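# Nest five plates into one aligned stack

## Task

Put all five plates into a single stack, each one seated fully down over the top of the plate beneath it (not perched on its rim), with every plate's A1 well (the well at its cut-off corner) lined up above the A1 well of the plate below. Then open the grippers and move the arms away. Any printed helper part may stay anywhere on the table, even under or around the stack, provided the bottom plate lies flat.

## Robot and tools

Robot: two arms, left_arm and right_arm, each with six joints and a parallel gripper. Cameras, in the order images arrive: cam_head_left (672x504), cam_head_right (672x504), cam_left_wrist (504x504), cam_right_wrist (504x504).

Scene frame: origin on the table top midway between the arm bases; +z up, +x outward over the table, left_arm on the +y side. The arm names do not say which side of an image an arm appears on. Bases may be tilted; mounting plates and the frame behind the arms are fixed obstacles, and a "too close" warning counts a plate and its half of the frame as part of that arm.

execute_actions, argument actions: a list of up to 15 actions, run in sequence. Each action is a table of up to 15 rows; each row is held for one control step of 1/30 s, and if there are fewer than 15 rows the final row repeats to fill 15 steps (so one action lasts 0.5 s). Every row is one flat list of 14 numbers covering both arms, even if only one moves: left_arm waist, shoulder, elbow, wrist pitch, wrist yaw, wrist roll, gripper opening, then the same seven for right_arm. Joint values are absolute target angles in radians, in the same convention as the Joint positions line, not offsets. Stated ranges: waist -2.618 to 3.054, shoulder 0.000 to 3.142, elbow 0.000 to 3.142, wrist pitch -1.571 to 1.571, wrist yaw -1.571 to 1.571, wrist roll -2.094 to 2.094. True ends may differ by up to 0.036 rad either way. A target more than 0.036 rad beyond a stated end, and further out than the joint's last reported angle, gets the call refused; a target past the real end is clipped there, and "joint sent to its limit" is reported when the joint is driven fully to it (absence of that line does not prove more travel exists). Gripper opening is a scale from -1 (closed) to +1 (fully open). An empty actions list just returns state and images.

Motion limits: each step the sent target is kept near the measured angle: at most 0.202 rad ahead for waist, 0.258 shoulder, 0.238 elbow, 0.573 wrist pitch, 0.522 wrist yaw and roll. If targets would move the gripper more than 70 mm from where it is, all of that arm's targets are pulled back proportionally. Large moves therefore need several actions, and an unfinished move should be re-commanded; to keep a joint still, resend its value from the Joint targets line.

Results: per arm end_effector_position (metres, scene frame) and end_effector_quat_wxyz. This point sits between the finger pads, about 1 cm short of the tips; fingers point along the gripper's +z and close along its y. Reported hand position may be off, more so at long reach. Joint positions and Joint velocities list each arm's joints (rad, rad/s) followed by finger-pad gap (m, m/s; 0.094 m fully open). Joint targets shows what joints are currently driven toward. grip_measured gives the opening on the command scale; each gripper may read off by about 1 mm consistently. "joint command not followed" means a clearance check altered or blocked targets on some steps while the rest of the row still ran. Joint torques follow joint order without the gripper; they include gravity load, per-unit offset and scale, and noise.

Gripping: to hold something, command an opening below grip_measured, around 0.03 below for a firm grip, less for lighter. Pad force tops out near 50-62 N (lower on some grippers, lower for parts under about 2 mm thick), with a brief harder spike at contact. Occasional tugs on held parts or nudges of loose objects may happen.

Heat: carrying loads warms motors even while idle between replies. MOTOR HOT appears from 75 °C; at 90 °C that arm halts for 10 s (then that threshold is disabled for 5 minutes before applying again); at 100 °C the arm and gripper go limp and drop. These appear as OVER-TEMPERATURE FAULT lines. The robot keeps executing the last command while you compose a reply.

zoom_image: camera (one of the four names) and region [x0, y0, x1, y1] in that camera's pixel coordinates, origin top-left, at most 504 by 504; returns a closer look at the latest frame.

check_part: design (whole design as a JSON text string in print3d-design/1 format) and optional use_face (z-, z+, x-, x+, y-, y+; default z-). Reports why it cannot print, or time and filament. print_part takes the same arguments and actually delivers a loose orange part onto the bare table between the arm bases, in a space 158 mm along x, 148 mm along y, 99 mm high, centred there and not rotated. It refuses if a hand holds anything, anything is moving, or any object or arm link occupies or is near that space. Design units are millimetres; features are add/cut extrusions of rect, circle, slot or polygon profiles between z0 and z1 with optional taper. Follow the manual's printability rules (no unsupported starts, overhang ≤45°, minimum thicknesses, stability on the delivery face); a design that crashes the software ends everything with nothing earned.

finished_scene: optional scene (only 1). Ends the scene irreversibly after the last command is held; the stack must already be correct and stable, grippers released and arms clear.

Avoid: anything leaving the table, arms colliding or pressing each other, dropping or slamming plates, and forceful pushes. Faster, smoother, lower-effort motion is preferred.

Each tool is called by a JSON object that holds its "api" and its "payload", one argument or row to a line.

## Session

I'll start by looking at the scene.

{"api": "execute_actions", "payload": {
  "actions": []
}}

Scene clock: 0.00 s.
left_arm: end_effector_position=(+0.4282, -0.0195, +0.2392) grip_measured=+1.000 end_effector_quat_wxyz=(+0.381, +0.393, +0.672, -0.499) | right_arm: end_effector_position=(+0.4969, -0.1272, +0.3909) grip_measured=+1.000 end_effector_quat_wxyz=(+0.379, -0.071, +0.726, +0.570)
Joint positions: left_arm=[-0.395  1.968  1.077  0.373  0.963  0.634  0.094] | right_arm=[-0.193  1.441  0.73   1.142 -1.065  0.762  0.094]
Joint velocities: left_arm=[-0.007 -0.002  0.007 -0.051  0.007 -0.022  0.   ] | right_arm=[ 0.002  0.012  0.002  0.066 -0.051  0.007  0.   ]
Joint torques (N m, as the arm reports them, + toward a larger angle): no reading
Motor temperatures (°C, as the motors report them): left_arm=[31 31 30 31 30 31] | right_arm=[32 31 30 32 29 29]
Joint targets: left_arm=[-0.399 1.973 1.077 0.360 0.972 0.634] | right_arm=[-0.193 1.435 0.736 1.148 -1.068 0.752]

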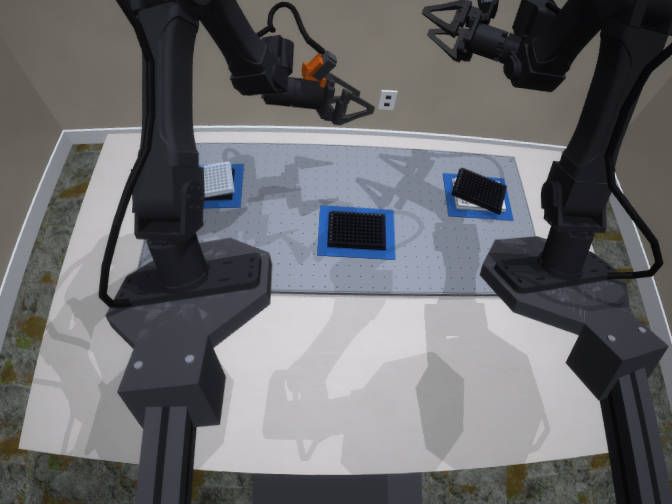

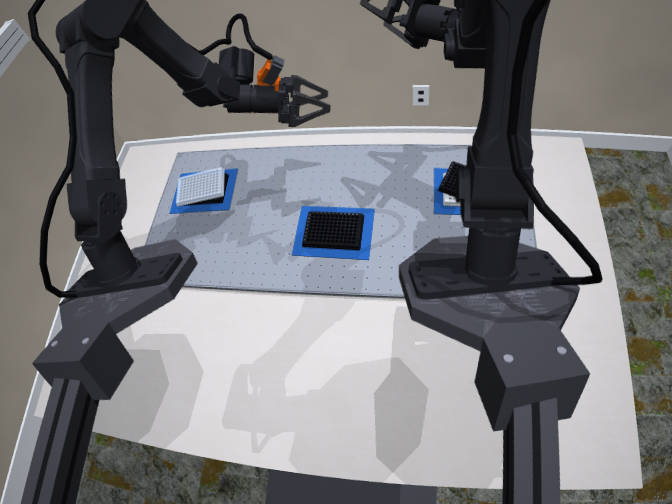

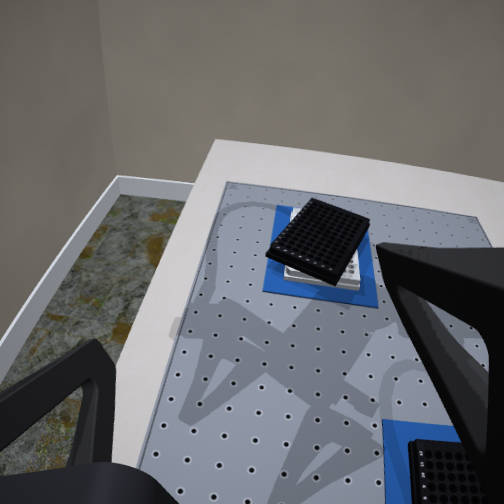

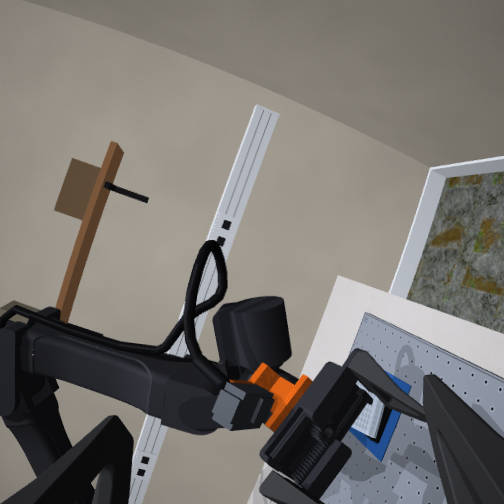

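{"api": "zoom_image", "payload": {
  "camera": "cam_head_left",
  "region": [300, 190, 420, 280]
}}

{"api": "zoom_image", "payload": {
  "camera": "cam_head_left",
  "region": [430, 155, 530, 230]
}}

{"api": "zoom_image", "payload": {
  "camera": "cam_head_right",
  "region": [155, 155, 255, 230]
}}

{"api": "zoom_image", "payload": {
  "camera": "cam_left_wrist",
  "region": [250, 180, 400, 320]
}}

Region (300, 190, 420, 280) of cam_head_left's 672x504 image, scaled by 4.200, with more detail than that image has; it fills the top 378 rows of this view, and the rest is white.

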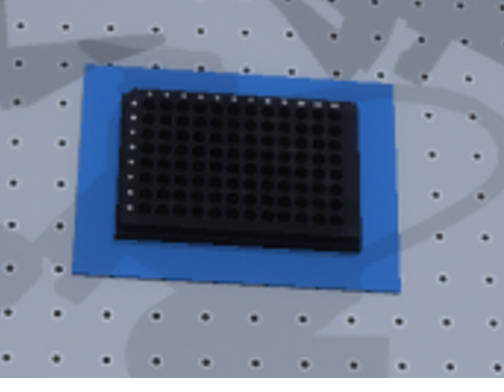

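Region (430, 155, 530, 230) of cam_head_left's 672x504 image, scaled by 5.040, with more detail than that image has; it fills the top 378 rows of this view, and the rest is white.

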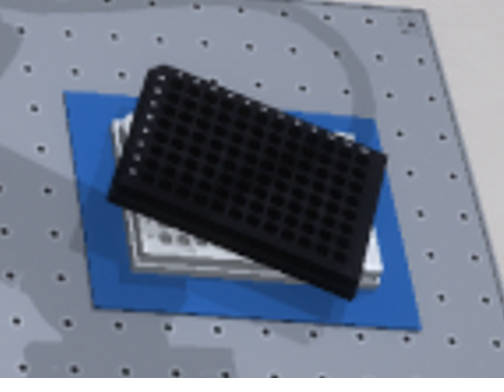

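Region (155, 155, 255, 230) of cam_head_right's 672x504 image, scaled by 5.040, with more detail than that image has; it fills the top 378 rows of this view, and the rest is white.

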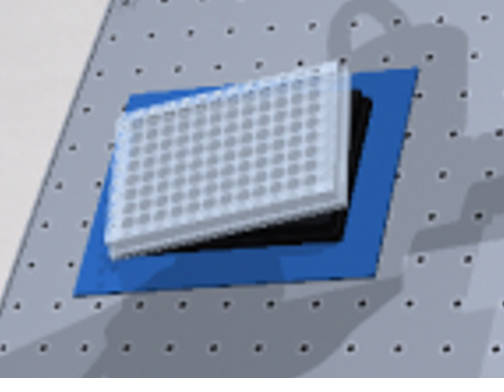

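Region (250, 180, 400, 320) of cam_left_wrist's 504x504 image, scaled by 3.360, with more detail than that image has; it fills the top 470 rows of this view, and the rest is white.

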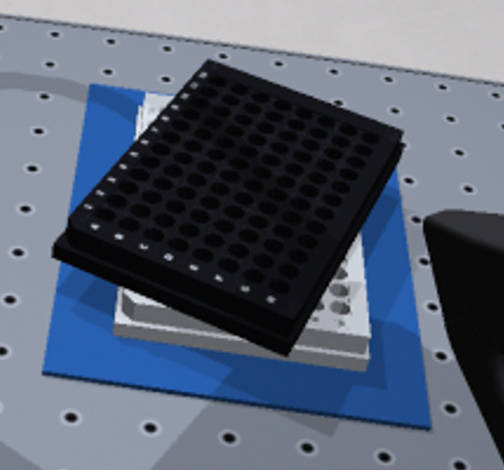

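{"api": "execute_actions", "payload": {
  "actions": [
    [[-0.27,1.85,1.1,0.25,0.65,0.42,1,-0.15,1.45,0.9,0.8,-0.7,0.5,1]],
    [[-0.13,1.72,1.15,0.12,0.32,0.21,1,-0.08,1.47,1.05,0.4,-0.35,0.25,1]],
    [[0,1.6,1.2,0,0,0,1,0,1.5,1.2,0,0,0,1]],
    [[0,1.6,1.2,0,0,0,1,0,1.5,1.2,0,0,0,1]]
  ]
}}

Scene clock: 3.40 s.
left_arm: end_effector_position=(+0.5475, +0.3257, +0.2388) grip_measured=+1.000 end_effector_quat_wxyz=(+0.307, -0.088, +0.947, -0.027) | right_arm: end_effector_position=(+0.5814, -0.1863, +0.2885) grip_measured=+1.000 end_effector_quat_wxyz=(+0.342, -0.061, +0.934, +0.088)
Joint positions: left_arm=[0.012 1.602 1.187 0.024 0.009 0.008 0.094] | right_arm=[-0.002  1.492  1.18   0.015 -0.014  0.009  0.094]
Joint velocities: left_arm=[-0.022 -0.017  0.007 -0.051  0.051  0.066  0.   ] | right_arm=[ 0.012 -0.002 -0.007 -0.037 -0.007 -0.007  0.   ]
Joint torques (N m, as the arm reports them, + toward a larger angle): left_arm=[ -1.98 -13.53   7.04   1.46  -0.03  -0.12] | right_arm=[  1.05 -10.88   8.06   1.21   0.08  -0.08]
Motor temperatures (°C, as the motors report them): left_arm=[31 32 31 31 30 31] | right_arm=[32 32 31 33 29 29]
Joint targets: left_arm=[0.000 1.600 1.200 0.000 -0.000 0.000] | right_arm=[-0.000 1.500 1.200 -0.000 0.000 0.000]

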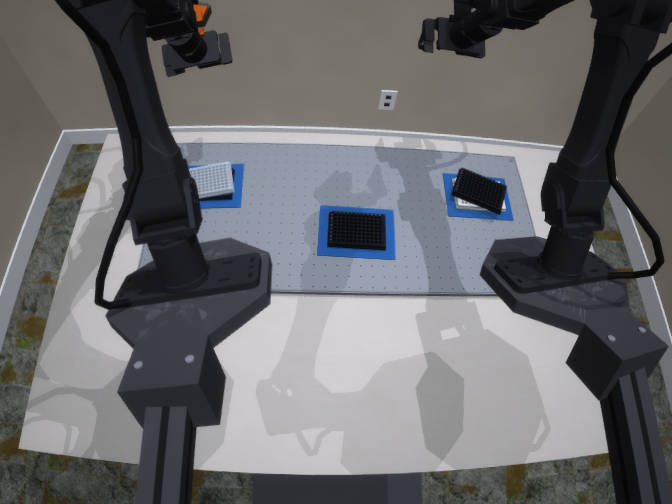

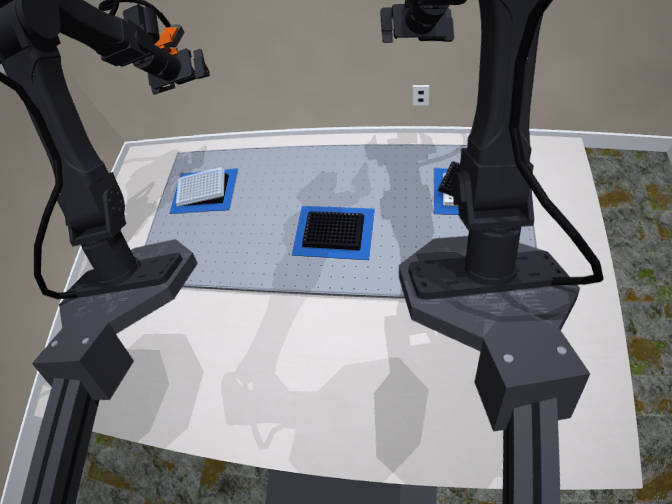

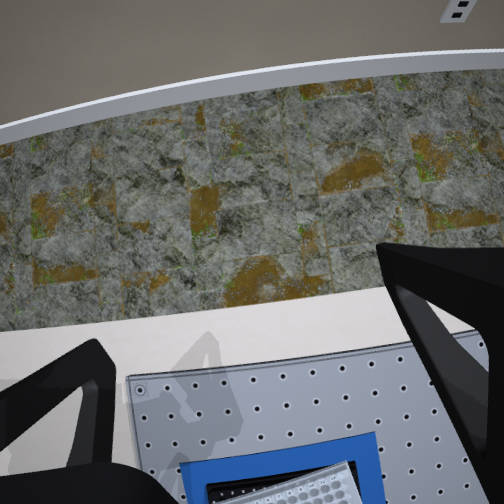

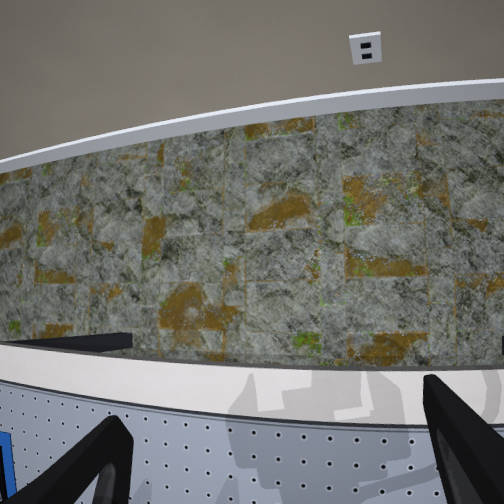

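{"api": "execute_actions", "payload": {
  "actions": [
    [[0,1.6,1.2,0,-0.5,0,1,0,1.5,1.2,0,0.5,0,1]],
    [[0,1.6,1.2,0,-1.0,0,1,0,1.5,1.2,0,1.0,0,1]]
  ]
}}

Scene clock: 5.67 s.
left_arm: end_effector_position=(+0.4802, +0.4652, +0.2854) grip_measured=+1.000 end_effector_quat_wxyz=(+0.227, -0.217, +0.853, +0.416) | right_arm: end_effector_position=(+0.5590, -0.3438, +0.3288) grip_measured=+1.000 end_effector_quat_wxyz=(+0.332, +0.101, +0.867, -0.357)
Joint positions: left_arm=[-0.001  1.602  1.187  0.02  -0.967  0.008  0.094] | right_arm=[0.003 1.493 1.18  0.012 0.957 0.001 0.094]
Joint velocities: left_arm=[ 0.002 -0.002 -0.002 -0.007 -0.154 -0.081  0.   ] | right_arm=[-0.007 -0.012  0.002  0.007  0.168 -0.007  0.   ]
Joint torques (N m, as the arm reports them, + toward a larger angle): left_arm=[ -0.62 -13.31   6.92   1.3   -0.59  -0.11] | right_arm=[  0.3  -10.72   7.84   1.02   0.7   -0.05]
Motor temperatures (°C, as the motors report them): left_arm=[31 33 31 31 30 31] | right_arm=[32 32 31 33 29 29]
Joint targets: left_arm=[-0.000 1.600 1.200 -0.000 -1.000 -0.000] | right_arm=[0.000 1.500 1.200 -0.000 1.000 0.000]

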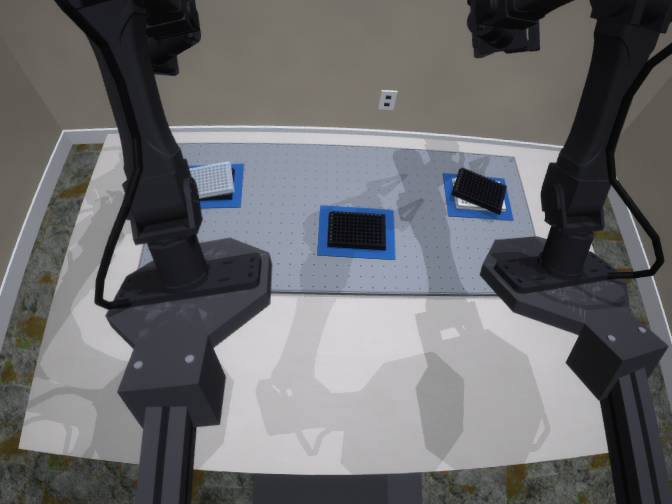

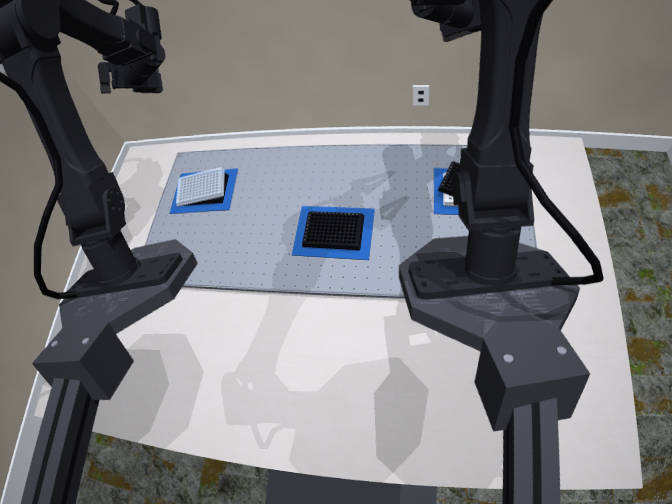

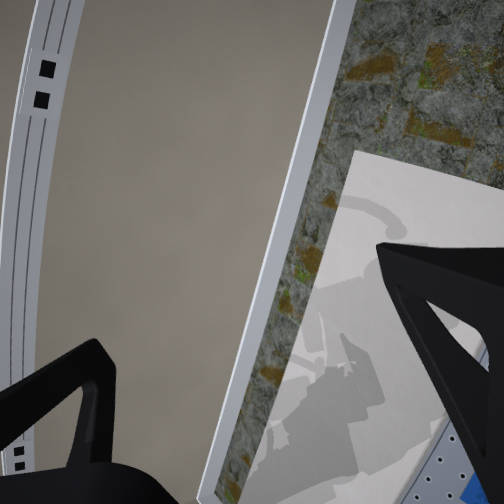

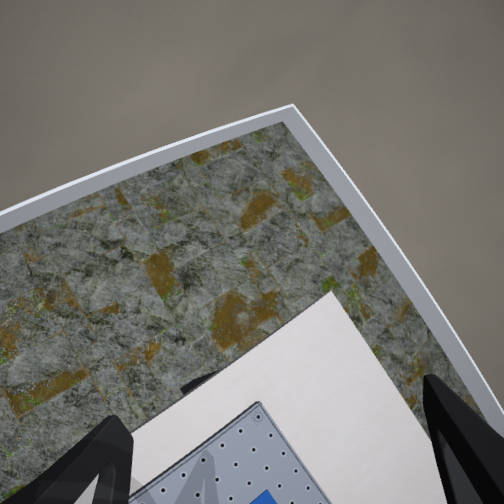

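{"api": "execute_actions", "payload": {
  "actions": [
    [[0,1.6,1.2,-0.35,-0.5,0,1,0,1.5,1.2,-0.35,0.5,0,1]],
    [[0,1.6,1.2,-0.7,0,0,1,0,1.5,1.2,-0.7,0,0,1]],
    [[0,1.6,1.2,-0.9,0,0,1,0,1.5,1.2,-0.9,0,0,1]]
  ]
}}

Scene clock: 7.80 s.
left_arm: end_effector_position=(+0.3409, +0.2899, +0.2063) grip_measured=+1.000 end_effector_quat_wxyz=(-0.132, -0.067, +0.987, -0.057) | right_arm: end_effector_position=(+0.3823, -0.2208, +0.2335) grip_measured=+1.000 end_effector_quat_wxyz=(-0.089, -0.090, +0.991, +0.039)
Joint positions: left_arm=[ 0.005  1.596  1.198 -0.884 -0.014  0.006  0.094] | right_arm=[-0.004  1.497  1.197 -0.881  0.013  0.001  0.094]
Joint velocities: left_arm=[ 0.002  0.002 -0.012 -0.095 -0.066 -0.051  0.   ] | right_arm=[ 0.002  0.002 -0.012 -0.037  0.037 -0.022  0.   ]
Joint torques (N m, as the arm reports them, + toward a larger angle): left_arm=[ -1.28 -11.21   4.56  -0.11   0.2   -0.08] | right_arm=[ 1.11 -9.9   5.26 -0.46 -0.18 -0.02]
Motor temperatures (°C, as the motors report them): left_arm=[31 33 31 31 30 31] | right_arm=[32 33 31 34 29 29]
Joint targets: left_arm=[-0.000 1.600 1.200 -0.900 0.000 0.000] | right_arm=[0.000 1.500 1.200 -0.900 -0.000 -0.000]

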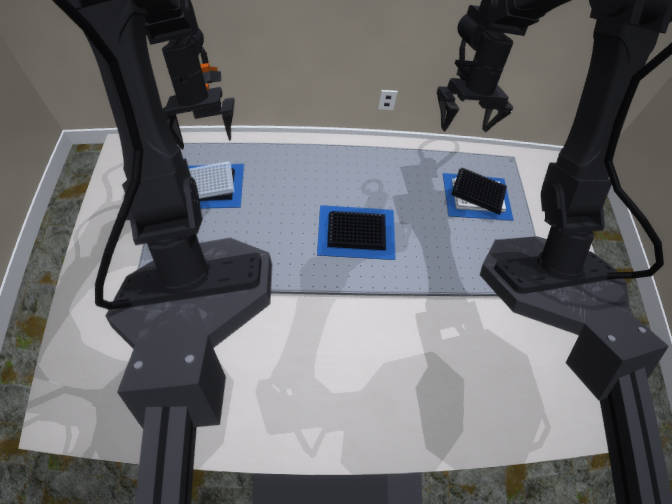

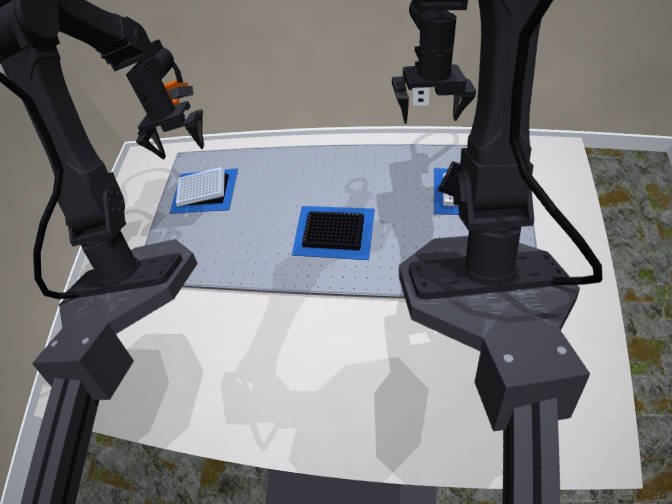

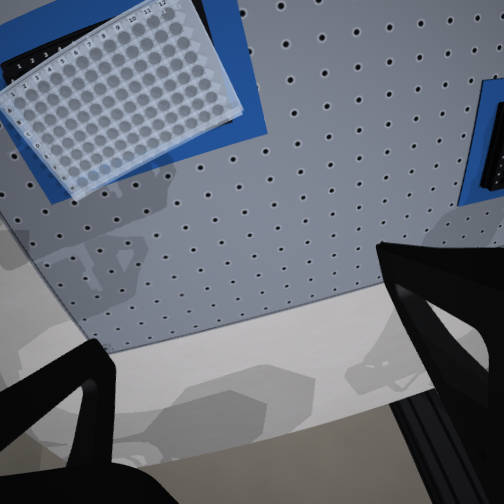

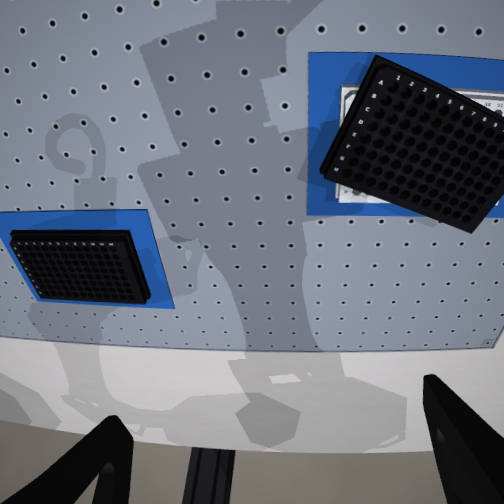

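{"api": "execute_actions", "payload": {
  "actions": [
    [[0.03,1.65,1.27,-0.84,-0.02,-0.35,1,0.17,1.62,1.22,-0.8,0.1,-0.2,1]],
    [[0.05,1.7,1.33,-0.78,-0.03,-0.7,1,0.33,1.74,1.24,-0.7,0.21,-0.4,1]],
    [[0.07,1.75,1.4,-0.72,-0.05,-1.05,1,0.5,1.86,1.27,-0.59,0.32,-0.6,1]],
    [[0.084,1.799,1.458,-0.664,-0.064,-1.347,1,0.66,1.973,1.288,-0.489,0.422,-0.79,1]],
    [[0.084,1.799,1.458,-0.664,-0.064,-1.347,1,0.66,1.973,1.288,-0.489,0.422,-0.79,1]]
  ]
}}

Scene clock: 13.07 s.
left_arm: end_effector_position=(+0.4439, +0.3430, +0.1753) grip_measured=+1.000 end_effector_quat_wxyz=(-0.009, -0.702, +0.712, -0.005) | right_arm: end_effector_position=(+0.3188, -0.0076, +0.1460) grip_measured=+1.000 end_effector_quat_wxyz=(-0.019, -0.710, +0.704, +0.004)
Joint positions: left_arm=[ 0.077  1.776  1.433 -0.672 -0.049 -1.339  0.094] | right_arm=[ 0.658  1.976  1.272 -0.512  0.414 -0.784  0.094]
Joint velocities: left_arm=[-0.007  0.012 -0.002 -0.095  0.037 -0.037  0.   ] | right_arm=[ 0.017  0.002  0.002 -0.066 -0.007  0.051  0.   ]
Joint torques (N m, as the arm reports them, + toward a larger angle): left_arm=[ -0.16 -12.07   7.22   0.63  -0.15  -0.1 ] | right_arm=[  4.59 -11.27   5.22   0.18   0.08  -0.07]
Motor temperatures (°C, as the motors report them): left_arm=[31 33 31 31 30 31] | right_arm=[32 33 31 33 29 29]
Joint targets: left_arm=[0.084 1.799 1.458 -0.664 -0.064 -1.347] | right_arm=[0.660 1.973 1.288 -0.489 0.422 -0.790]

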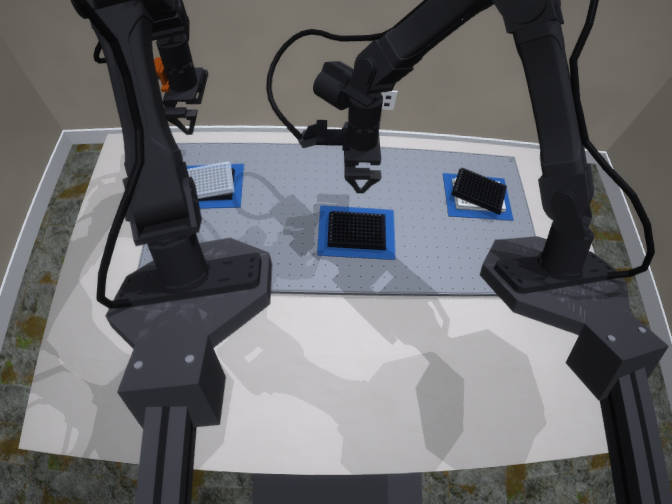

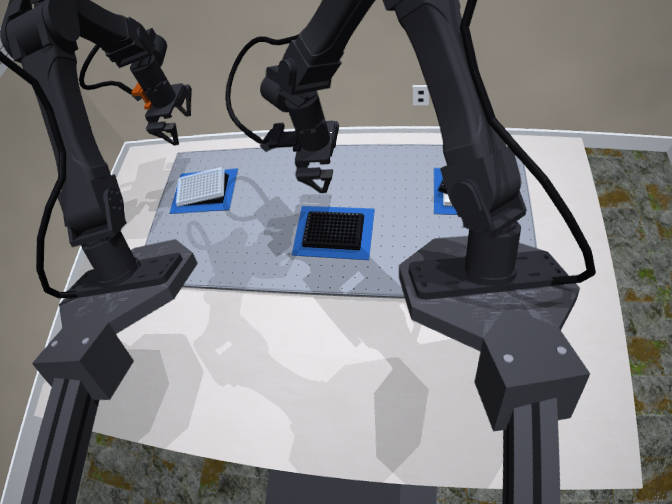

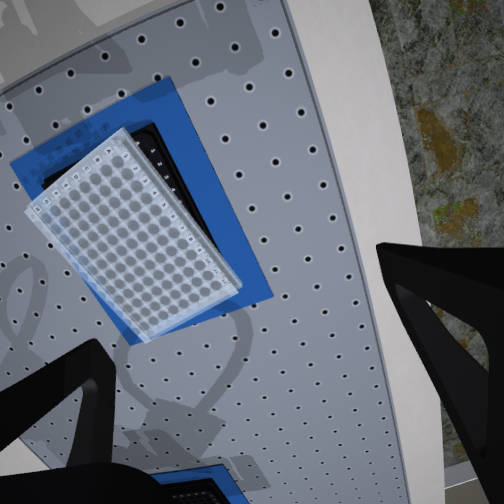

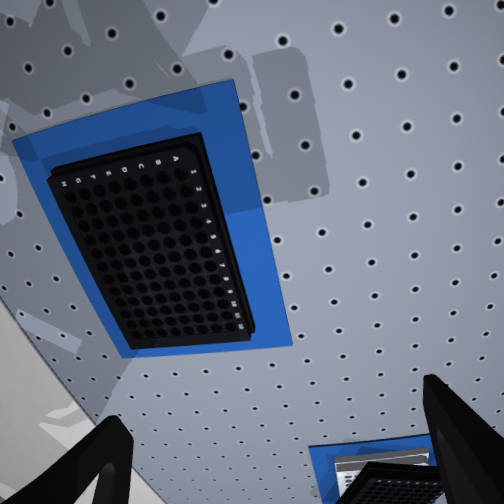

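{"api": "zoom_image", "payload": {
  "camera": "cam_head_left",
  "region": [290, 110, 430, 270]
}}

{"api": "zoom_image", "payload": {
  "camera": "cam_right_wrist",
  "region": [0, 60, 320, 380]
}}

Region (290, 110, 430, 270) of cam_head_left's 672x504 image, scaled by 3.150, with more detail than that image has; it fills the left 441 columns of this view, and the rest is white.

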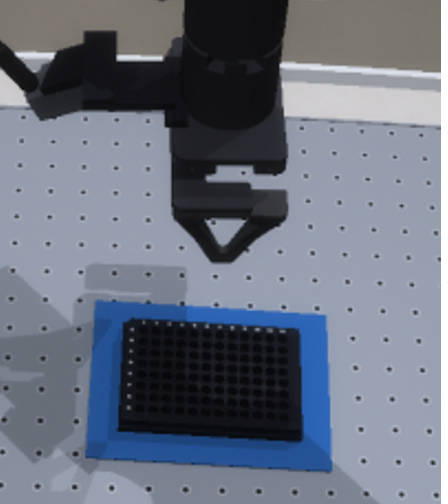

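Region (0, 60, 320, 380) of cam_right_wrist's 504x504 image, scaled by 1.575, with more detail than that image has.

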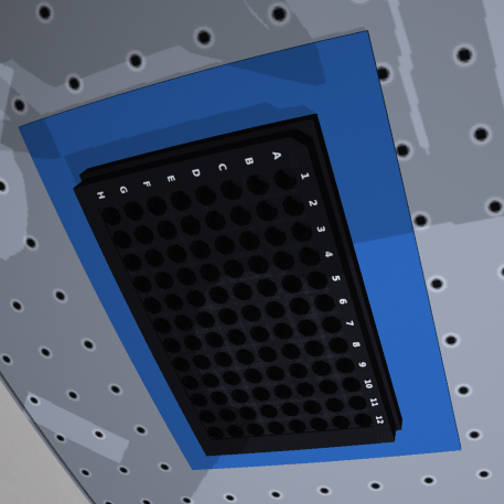

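{"api": "execute_actions", "payload": {
  "actions": [
    [[0.084,1.799,1.458,-0.664,-0.064,-1.347,1,0.69,2.06,1.19,-0.3,0.434,-0.76,1]],
    [[0.084,1.799,1.458,-0.664,-0.064,-1.347,1,0.723,2.156,1.085,-0.11,0.45,-0.726,1]],
    [[0.084,1.799,1.458,-0.664,-0.064,-1.347,1,0.723,2.156,1.085,-0.11,0.45,-0.726,1]]
  ]
}}

Scene clock: 15.43 s.
left_arm: end_effector_position=(+0.4439, +0.3431, +0.1753) grip_measured=+1.000 end_effector_quat_wxyz=(-0.009, -0.703, +0.711, -0.005) | right_arm: end_effector_position=(+0.2515, -0.0027, +0.0770) grip_measured=+1.000 end_effector_quat_wxyz=(-0.005, -0.706, +0.708, -0.000)
Joint positions: left_arm=[ 0.077  1.776  1.433 -0.671 -0.049 -1.34   0.094] | right_arm=[ 0.712  2.161  1.087 -0.133  0.442 -0.731  0.094]
Joint velocities: left_arm=[-0.002 -0.027 -0.002  0.007 -0.037 -0.037  0.   ] | right_arm=[-0.012 -0.002 -0.002 -0.007 -0.007  0.081  0.   ]
Joint torques (N m, as the arm reports them, + toward a larger angle): left_arm=[ -0.11 -12.04   7.21   0.63  -0.15  -0.09] | right_arm=[  5.74 -10.64   2.24   0.24   0.08   0.02]
Motor temperatures (°C, as the motors report them): left_arm=[31 34 31 31 30 31] | right_arm=[33 34 31 33 29 29]
Joint targets: left_arm=[0.084 1.799 1.458 -0.664 -0.064 -1.347] | right_arm=[0.723 2.156 1.085 -0.110 0.450 -0.726]

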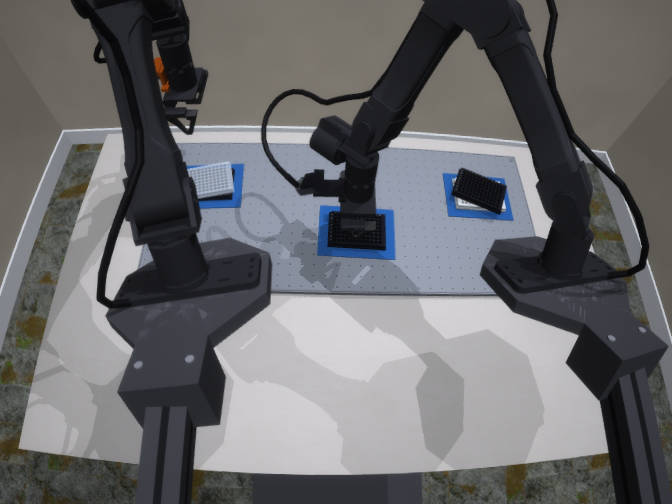

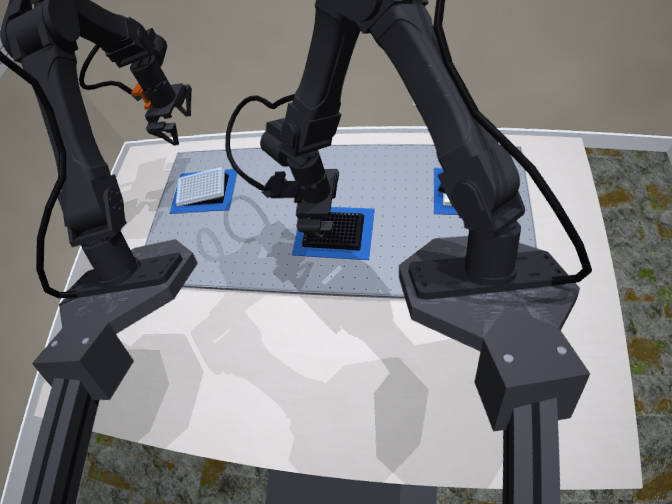

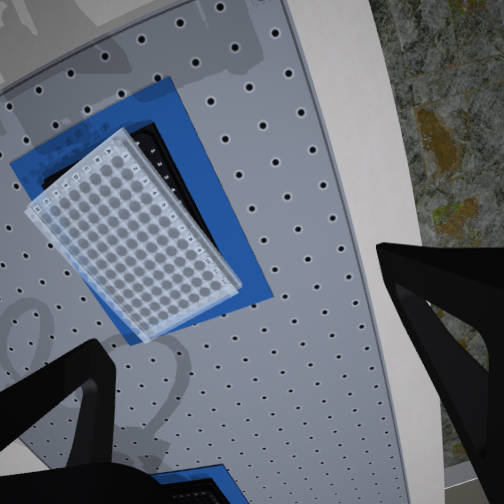

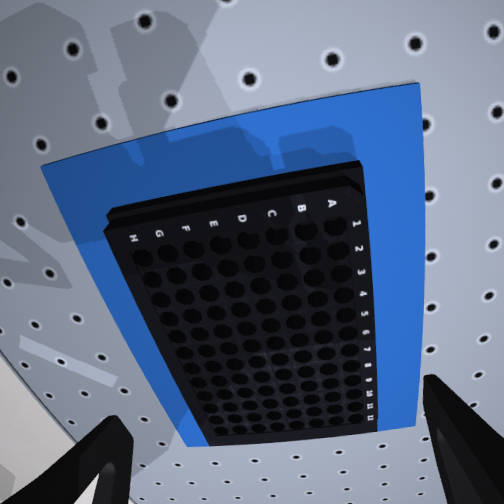

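{"api": "execute_actions", "payload": {
  "actions": [
    [[0.084,1.799,1.458,-0.664,-0.064,-1.347,1,0.66,2.196,1.028,0.022,0.418,-0.796,1]],
    [[0.084,1.799,1.458,-0.664,-0.064,-1.347,1,0.66,2.196,1.028,0.022,0.418,-0.796,1]]
  ]
}}

Scene clock: 17.30 s.
left_arm: end_effector_position=(+0.4439, +0.3431, +0.1753) grip_measured=+1.000 end_effector_quat_wxyz=(-0.009, -0.703, +0.711, -0.005) | right_arm: end_effector_position=(+0.2639, -0.0167, +0.0586) grip_measured=+1.000 end_effector_quat_wxyz=(+0.014, -0.699, +0.715, -0.008)
Joint positions: left_arm=[ 0.077  1.776  1.433 -0.671 -0.049 -1.34   0.094] | right_arm=[ 0.651  2.183  1.044 -0.001  0.434 -0.791  0.094]
Joint velocities: left_arm=[-0.012 -0.002 -0.022  0.081  0.007 -0.066  0.   ] | right_arm=[-0.007 -0.007  0.002  0.051  0.066  0.139  0.   ]
Joint torques (N m, as the arm reports them, + toward a larger angle): left_arm=[ -0.13 -12.06   7.21   0.63  -0.15  -0.08] | right_arm=[ 5.39 -9.05  0.9   0.32 -0.18 -0.08]
Motor temperatures (°C, as the motors report them): left_arm=[31 34 31 31 30 31] | right_arm=[33 34 31 33 29 29]
Joint targets: left_arm=[0.084 1.799 1.458 -0.664 -0.064 -1.347] | right_arm=[0.660 2.196 1.028 0.022 0.418 -0.796]

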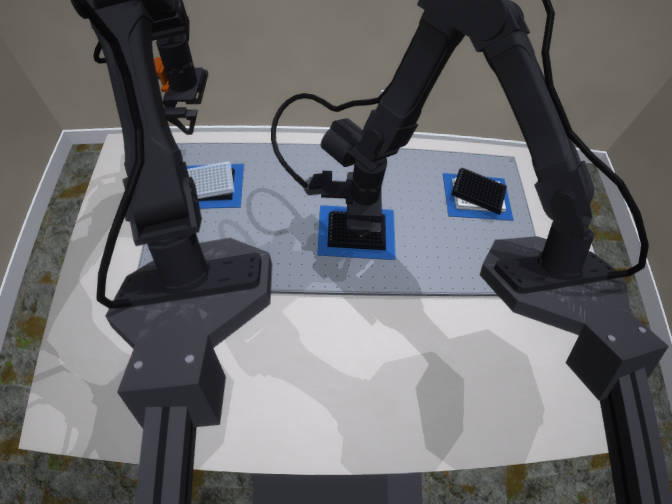

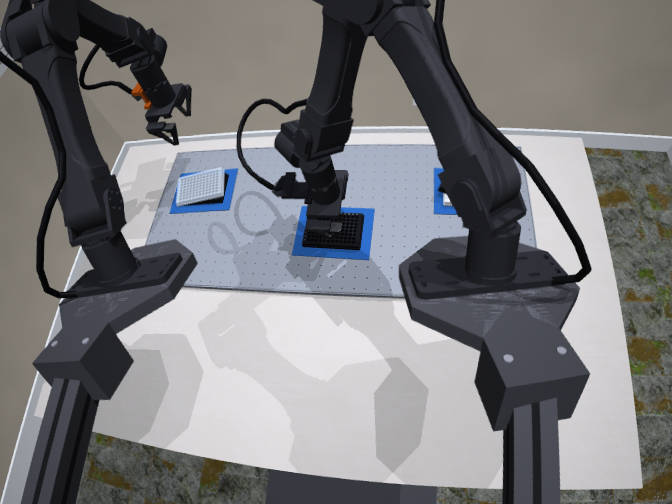

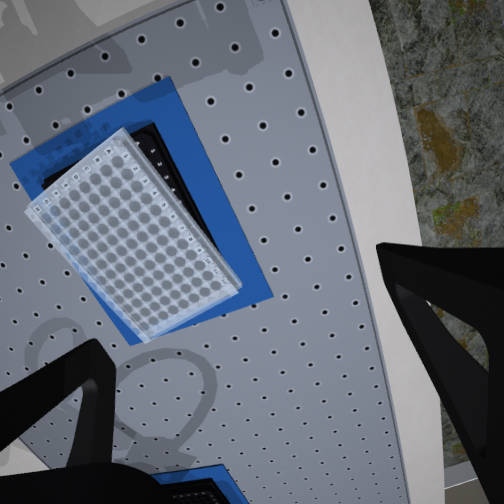

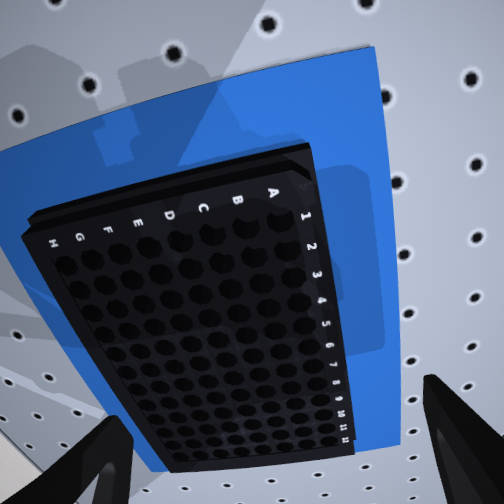

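{"api": "execute_actions", "payload": {
  "actions": [
    [[0.084,1.799,1.458,-0.664,-0.064,-1.347,1,0.675,2.212,0.992,0.039,0.408,-0.781,1]]
  ]
}}

Scene clock: 20.23 s.
left_arm: end_effector_position=(+0.4439, +0.3431, +0.1753) grip_measured=+1.000 end_effector_quat_wxyz=(-0.009, -0.703, +0.711, -0.005) | right_arm: end_effector_position=(+0.2464, -0.0236, +0.0537) grip_measured=+1.000 end_effector_quat_wxyz=(+0.001, -0.705, +0.709, -0.003)
Joint positions: left_arm=[ 0.077  1.776  1.433 -0.671 -0.049 -1.34   0.094] | right_arm=[ 0.659  2.199  1.008  0.018  0.427 -0.787  0.094]
Joint velocities: left_arm=[-0.027 -0.012  0.007  0.007  0.037  0.007  0.   ] | right_arm=[-0.022  0.012  0.002 -0.095 -0.037  0.022  0.   ]
Joint torques (N m, as the arm reports them, + toward a larger angle): left_arm=[ -0.11 -12.06   7.21   0.63  -0.16  -0.09] | right_arm=[ 5.87 -8.77  0.62  0.24 -0.16  0.02]
Motor temperatures (°C, as the motors report them): left_arm=[31 34 31 31 30 31] | right_arm=[33 34 31 33 29 29]
Joint targets: left_arm=[0.084 1.799 1.458 -0.664 -0.064 -1.347] | right_arm=[0.675 2.212 0.992 0.039 0.408 -0.781]

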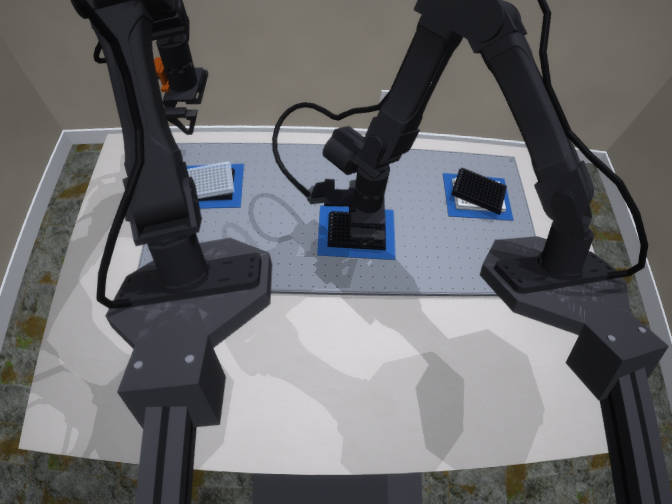

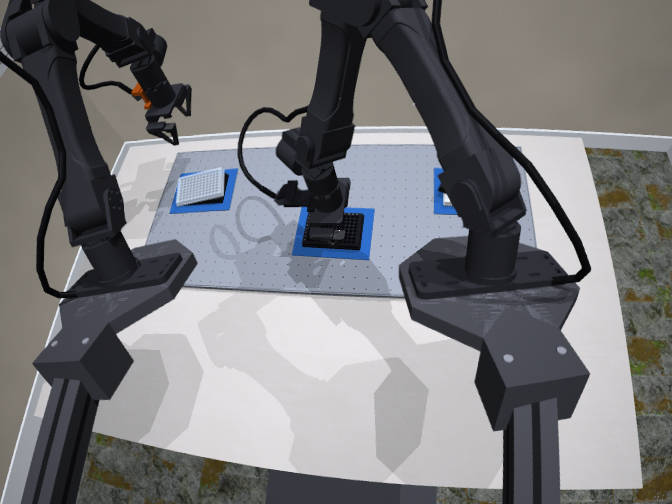

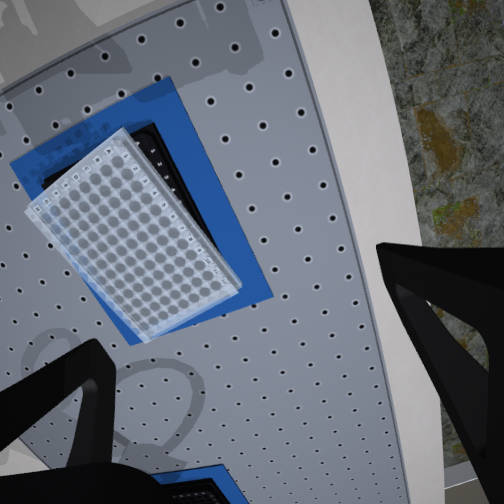

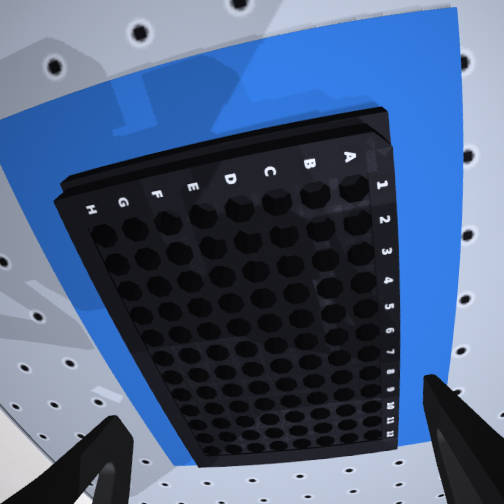

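{"api": "execute_actions", "payload": {
  "actions": [
    [[0.084,1.799,1.458,-0.664,-0.064,-1.347,1,0.661,2.248,1.039,0.062,0.402,-0.803,1]],
    [[0.084,1.799,1.458,-0.664,-0.064,-1.347,1,0.649,2.283,1.055,0.086,0.397,-0.816,1]]
  ]
}}

Scene clock: 34.37 s.
left_arm: end_effector_position=(+0.4439, +0.3431, +0.1753) grip_measured=+1.000 end_effector_quat_wxyz=(-0.009, -0.703, +0.711, -0.005) | right_arm: end_effector_position=(+0.2422, -0.0205, +0.0400) grip_measured=+1.000 end_effector_quat_wxyz=(+0.000, -0.710, +0.704, -0.001)
Joint positions: left_arm=[ 0.077  1.776  1.433 -0.671 -0.049 -1.34   0.094] | right_arm=[ 0.655  2.254  1.03   0.052  0.423 -0.804  0.094]
Joint velocities: left_arm=[-0.002 -0.012 -0.007  0.022  0.007 -0.051  0.   ] | right_arm=[-0.007  0.007 -0.007  0.037  0.022  0.066  0.   ]
Joint torques (N m, as the arm reports them, + toward a larger angle): left_arm=[ -0.12 -12.07   7.21   0.63  -0.15  -0.09] | right_arm=[ 4.04 -7.48  3.5   0.37 -0.27 -0.14]
Motor temperatures (°C, as the motors report them): left_arm=[31 35 32 31 30 31] | right_arm=[33 34 31 33 29 29]
Joint targets: left_arm=[0.084 1.799 1.458 -0.664 -0.064 -1.347] | right_arm=[0.649 2.283 1.055 0.086 0.397 -0.816]

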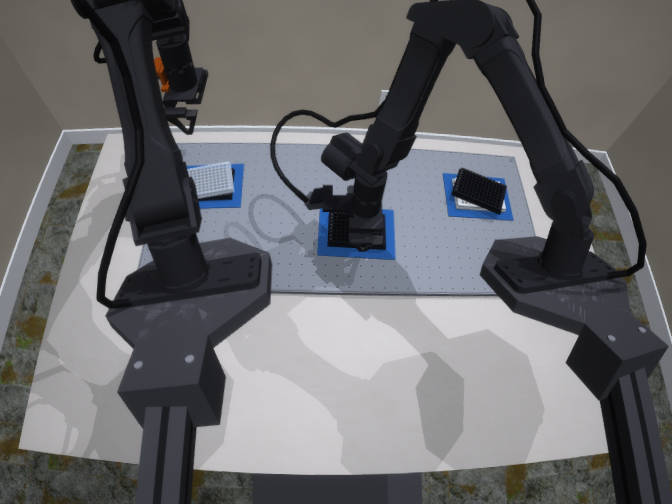

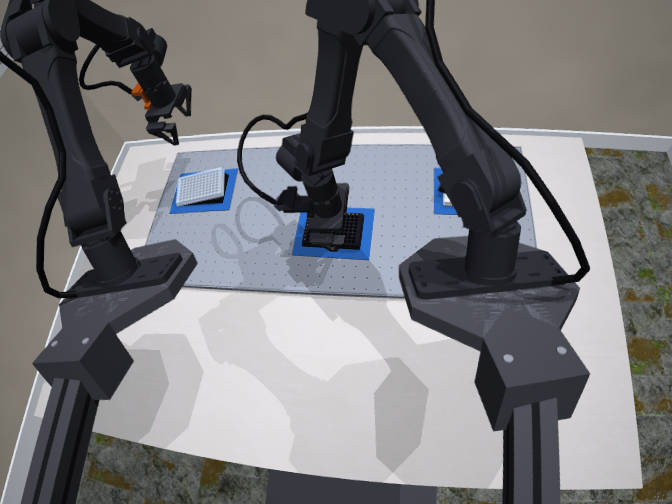

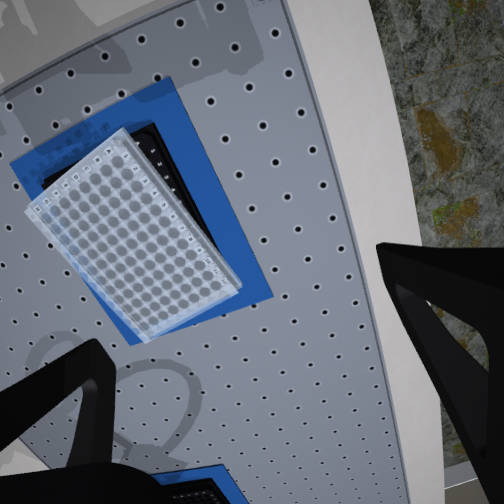

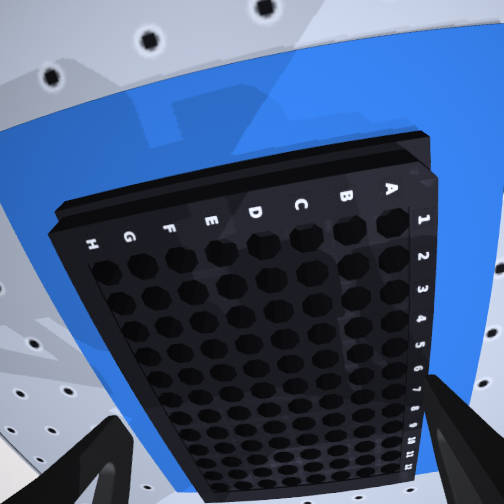

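{"api": "execute_actions", "payload": {
  "actions": [
    [[0.084,1.799,1.458,-0.664,-0.064,-1.347,1,0.664,2.2,1.04,0.005,0.41,-0.804,1]],
    [[0.084,1.799,1.458,-0.664,-0.064,-1.347,1,0.656,2.2,1.049,-0.006,0.4,-0.809,1]]
  ]
}}

Scene clock: 35.90 s.
left_arm: end_effector_position=(+0.4439, +0.3431, +0.1753) grip_measured=+1.000 end_effector_quat_wxyz=(-0.009, -0.703, +0.711, -0.005) | right_arm: end_effector_position=(+0.2465, -0.0212, +0.0490) grip_measured=+1.000 end_effector_quat_wxyz=(-0.002, -0.711, +0.703, +0.000)
Joint positions: left_arm=[ 0.077  1.776  1.433 -0.671 -0.049 -1.34   0.094] | right_arm=[ 0.655  2.219  1.03   0.011  0.42  -0.804  0.094]
Joint velocities: left_arm=[ 0.002 -0.002 -0.012  0.022 -0.007  0.037  0.   ] | right_arm=[-0.007 -0.012 -0.002 -0.007 -0.125  0.066  0.   ]
Joint torques (N m, as the arm reports them, + toward a larger angle): left_arm=[ -0.11 -12.08   7.15   0.63  -0.15  -0.08] | right_arm=[  4.65 -11.61   3.24  -0.16  -0.2   -0.08]
Motor temperatures (°C, as the motors report them): left_arm=[31 35 32 31 30 31] | right_arm=[33 34 31 33 29 29]
Joint targets: left_arm=[0.084 1.799 1.458 -0.664 -0.064 -1.347] | right_arm=[0.656 2.200 1.049 -0.006 0.400 -0.809]

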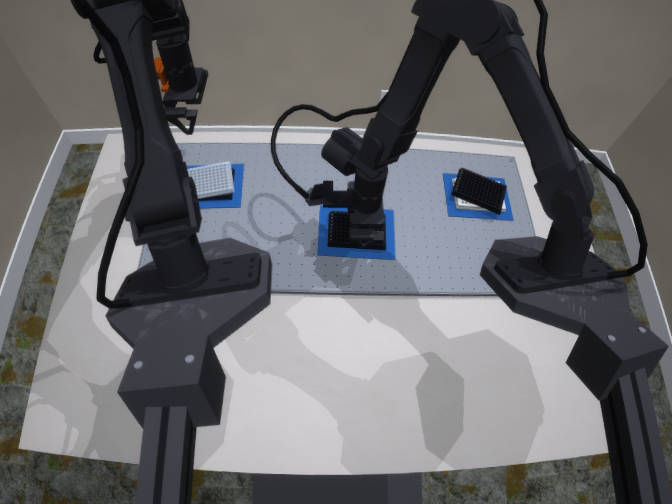

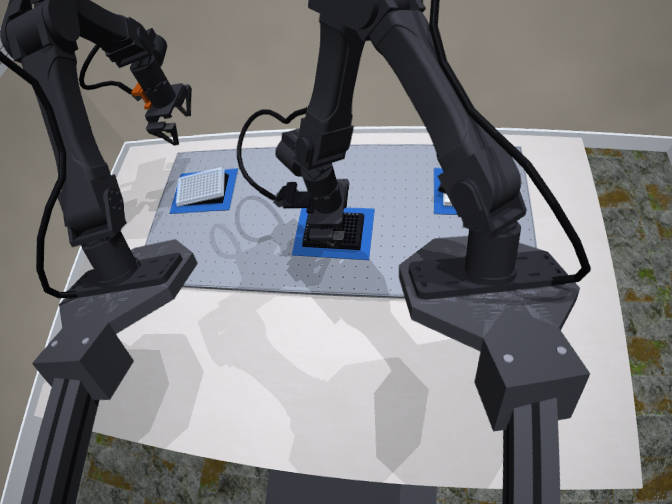

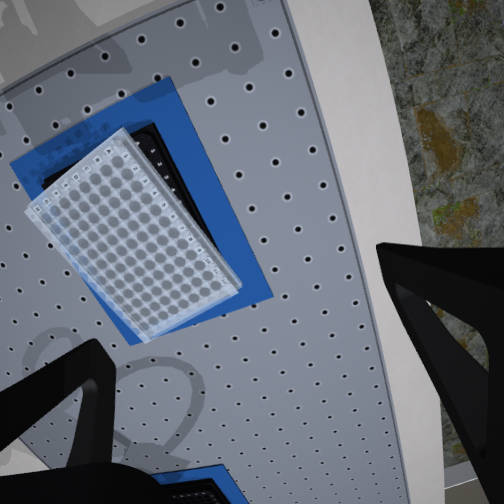

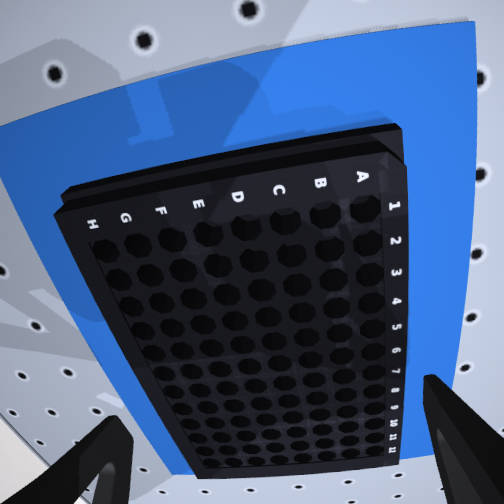

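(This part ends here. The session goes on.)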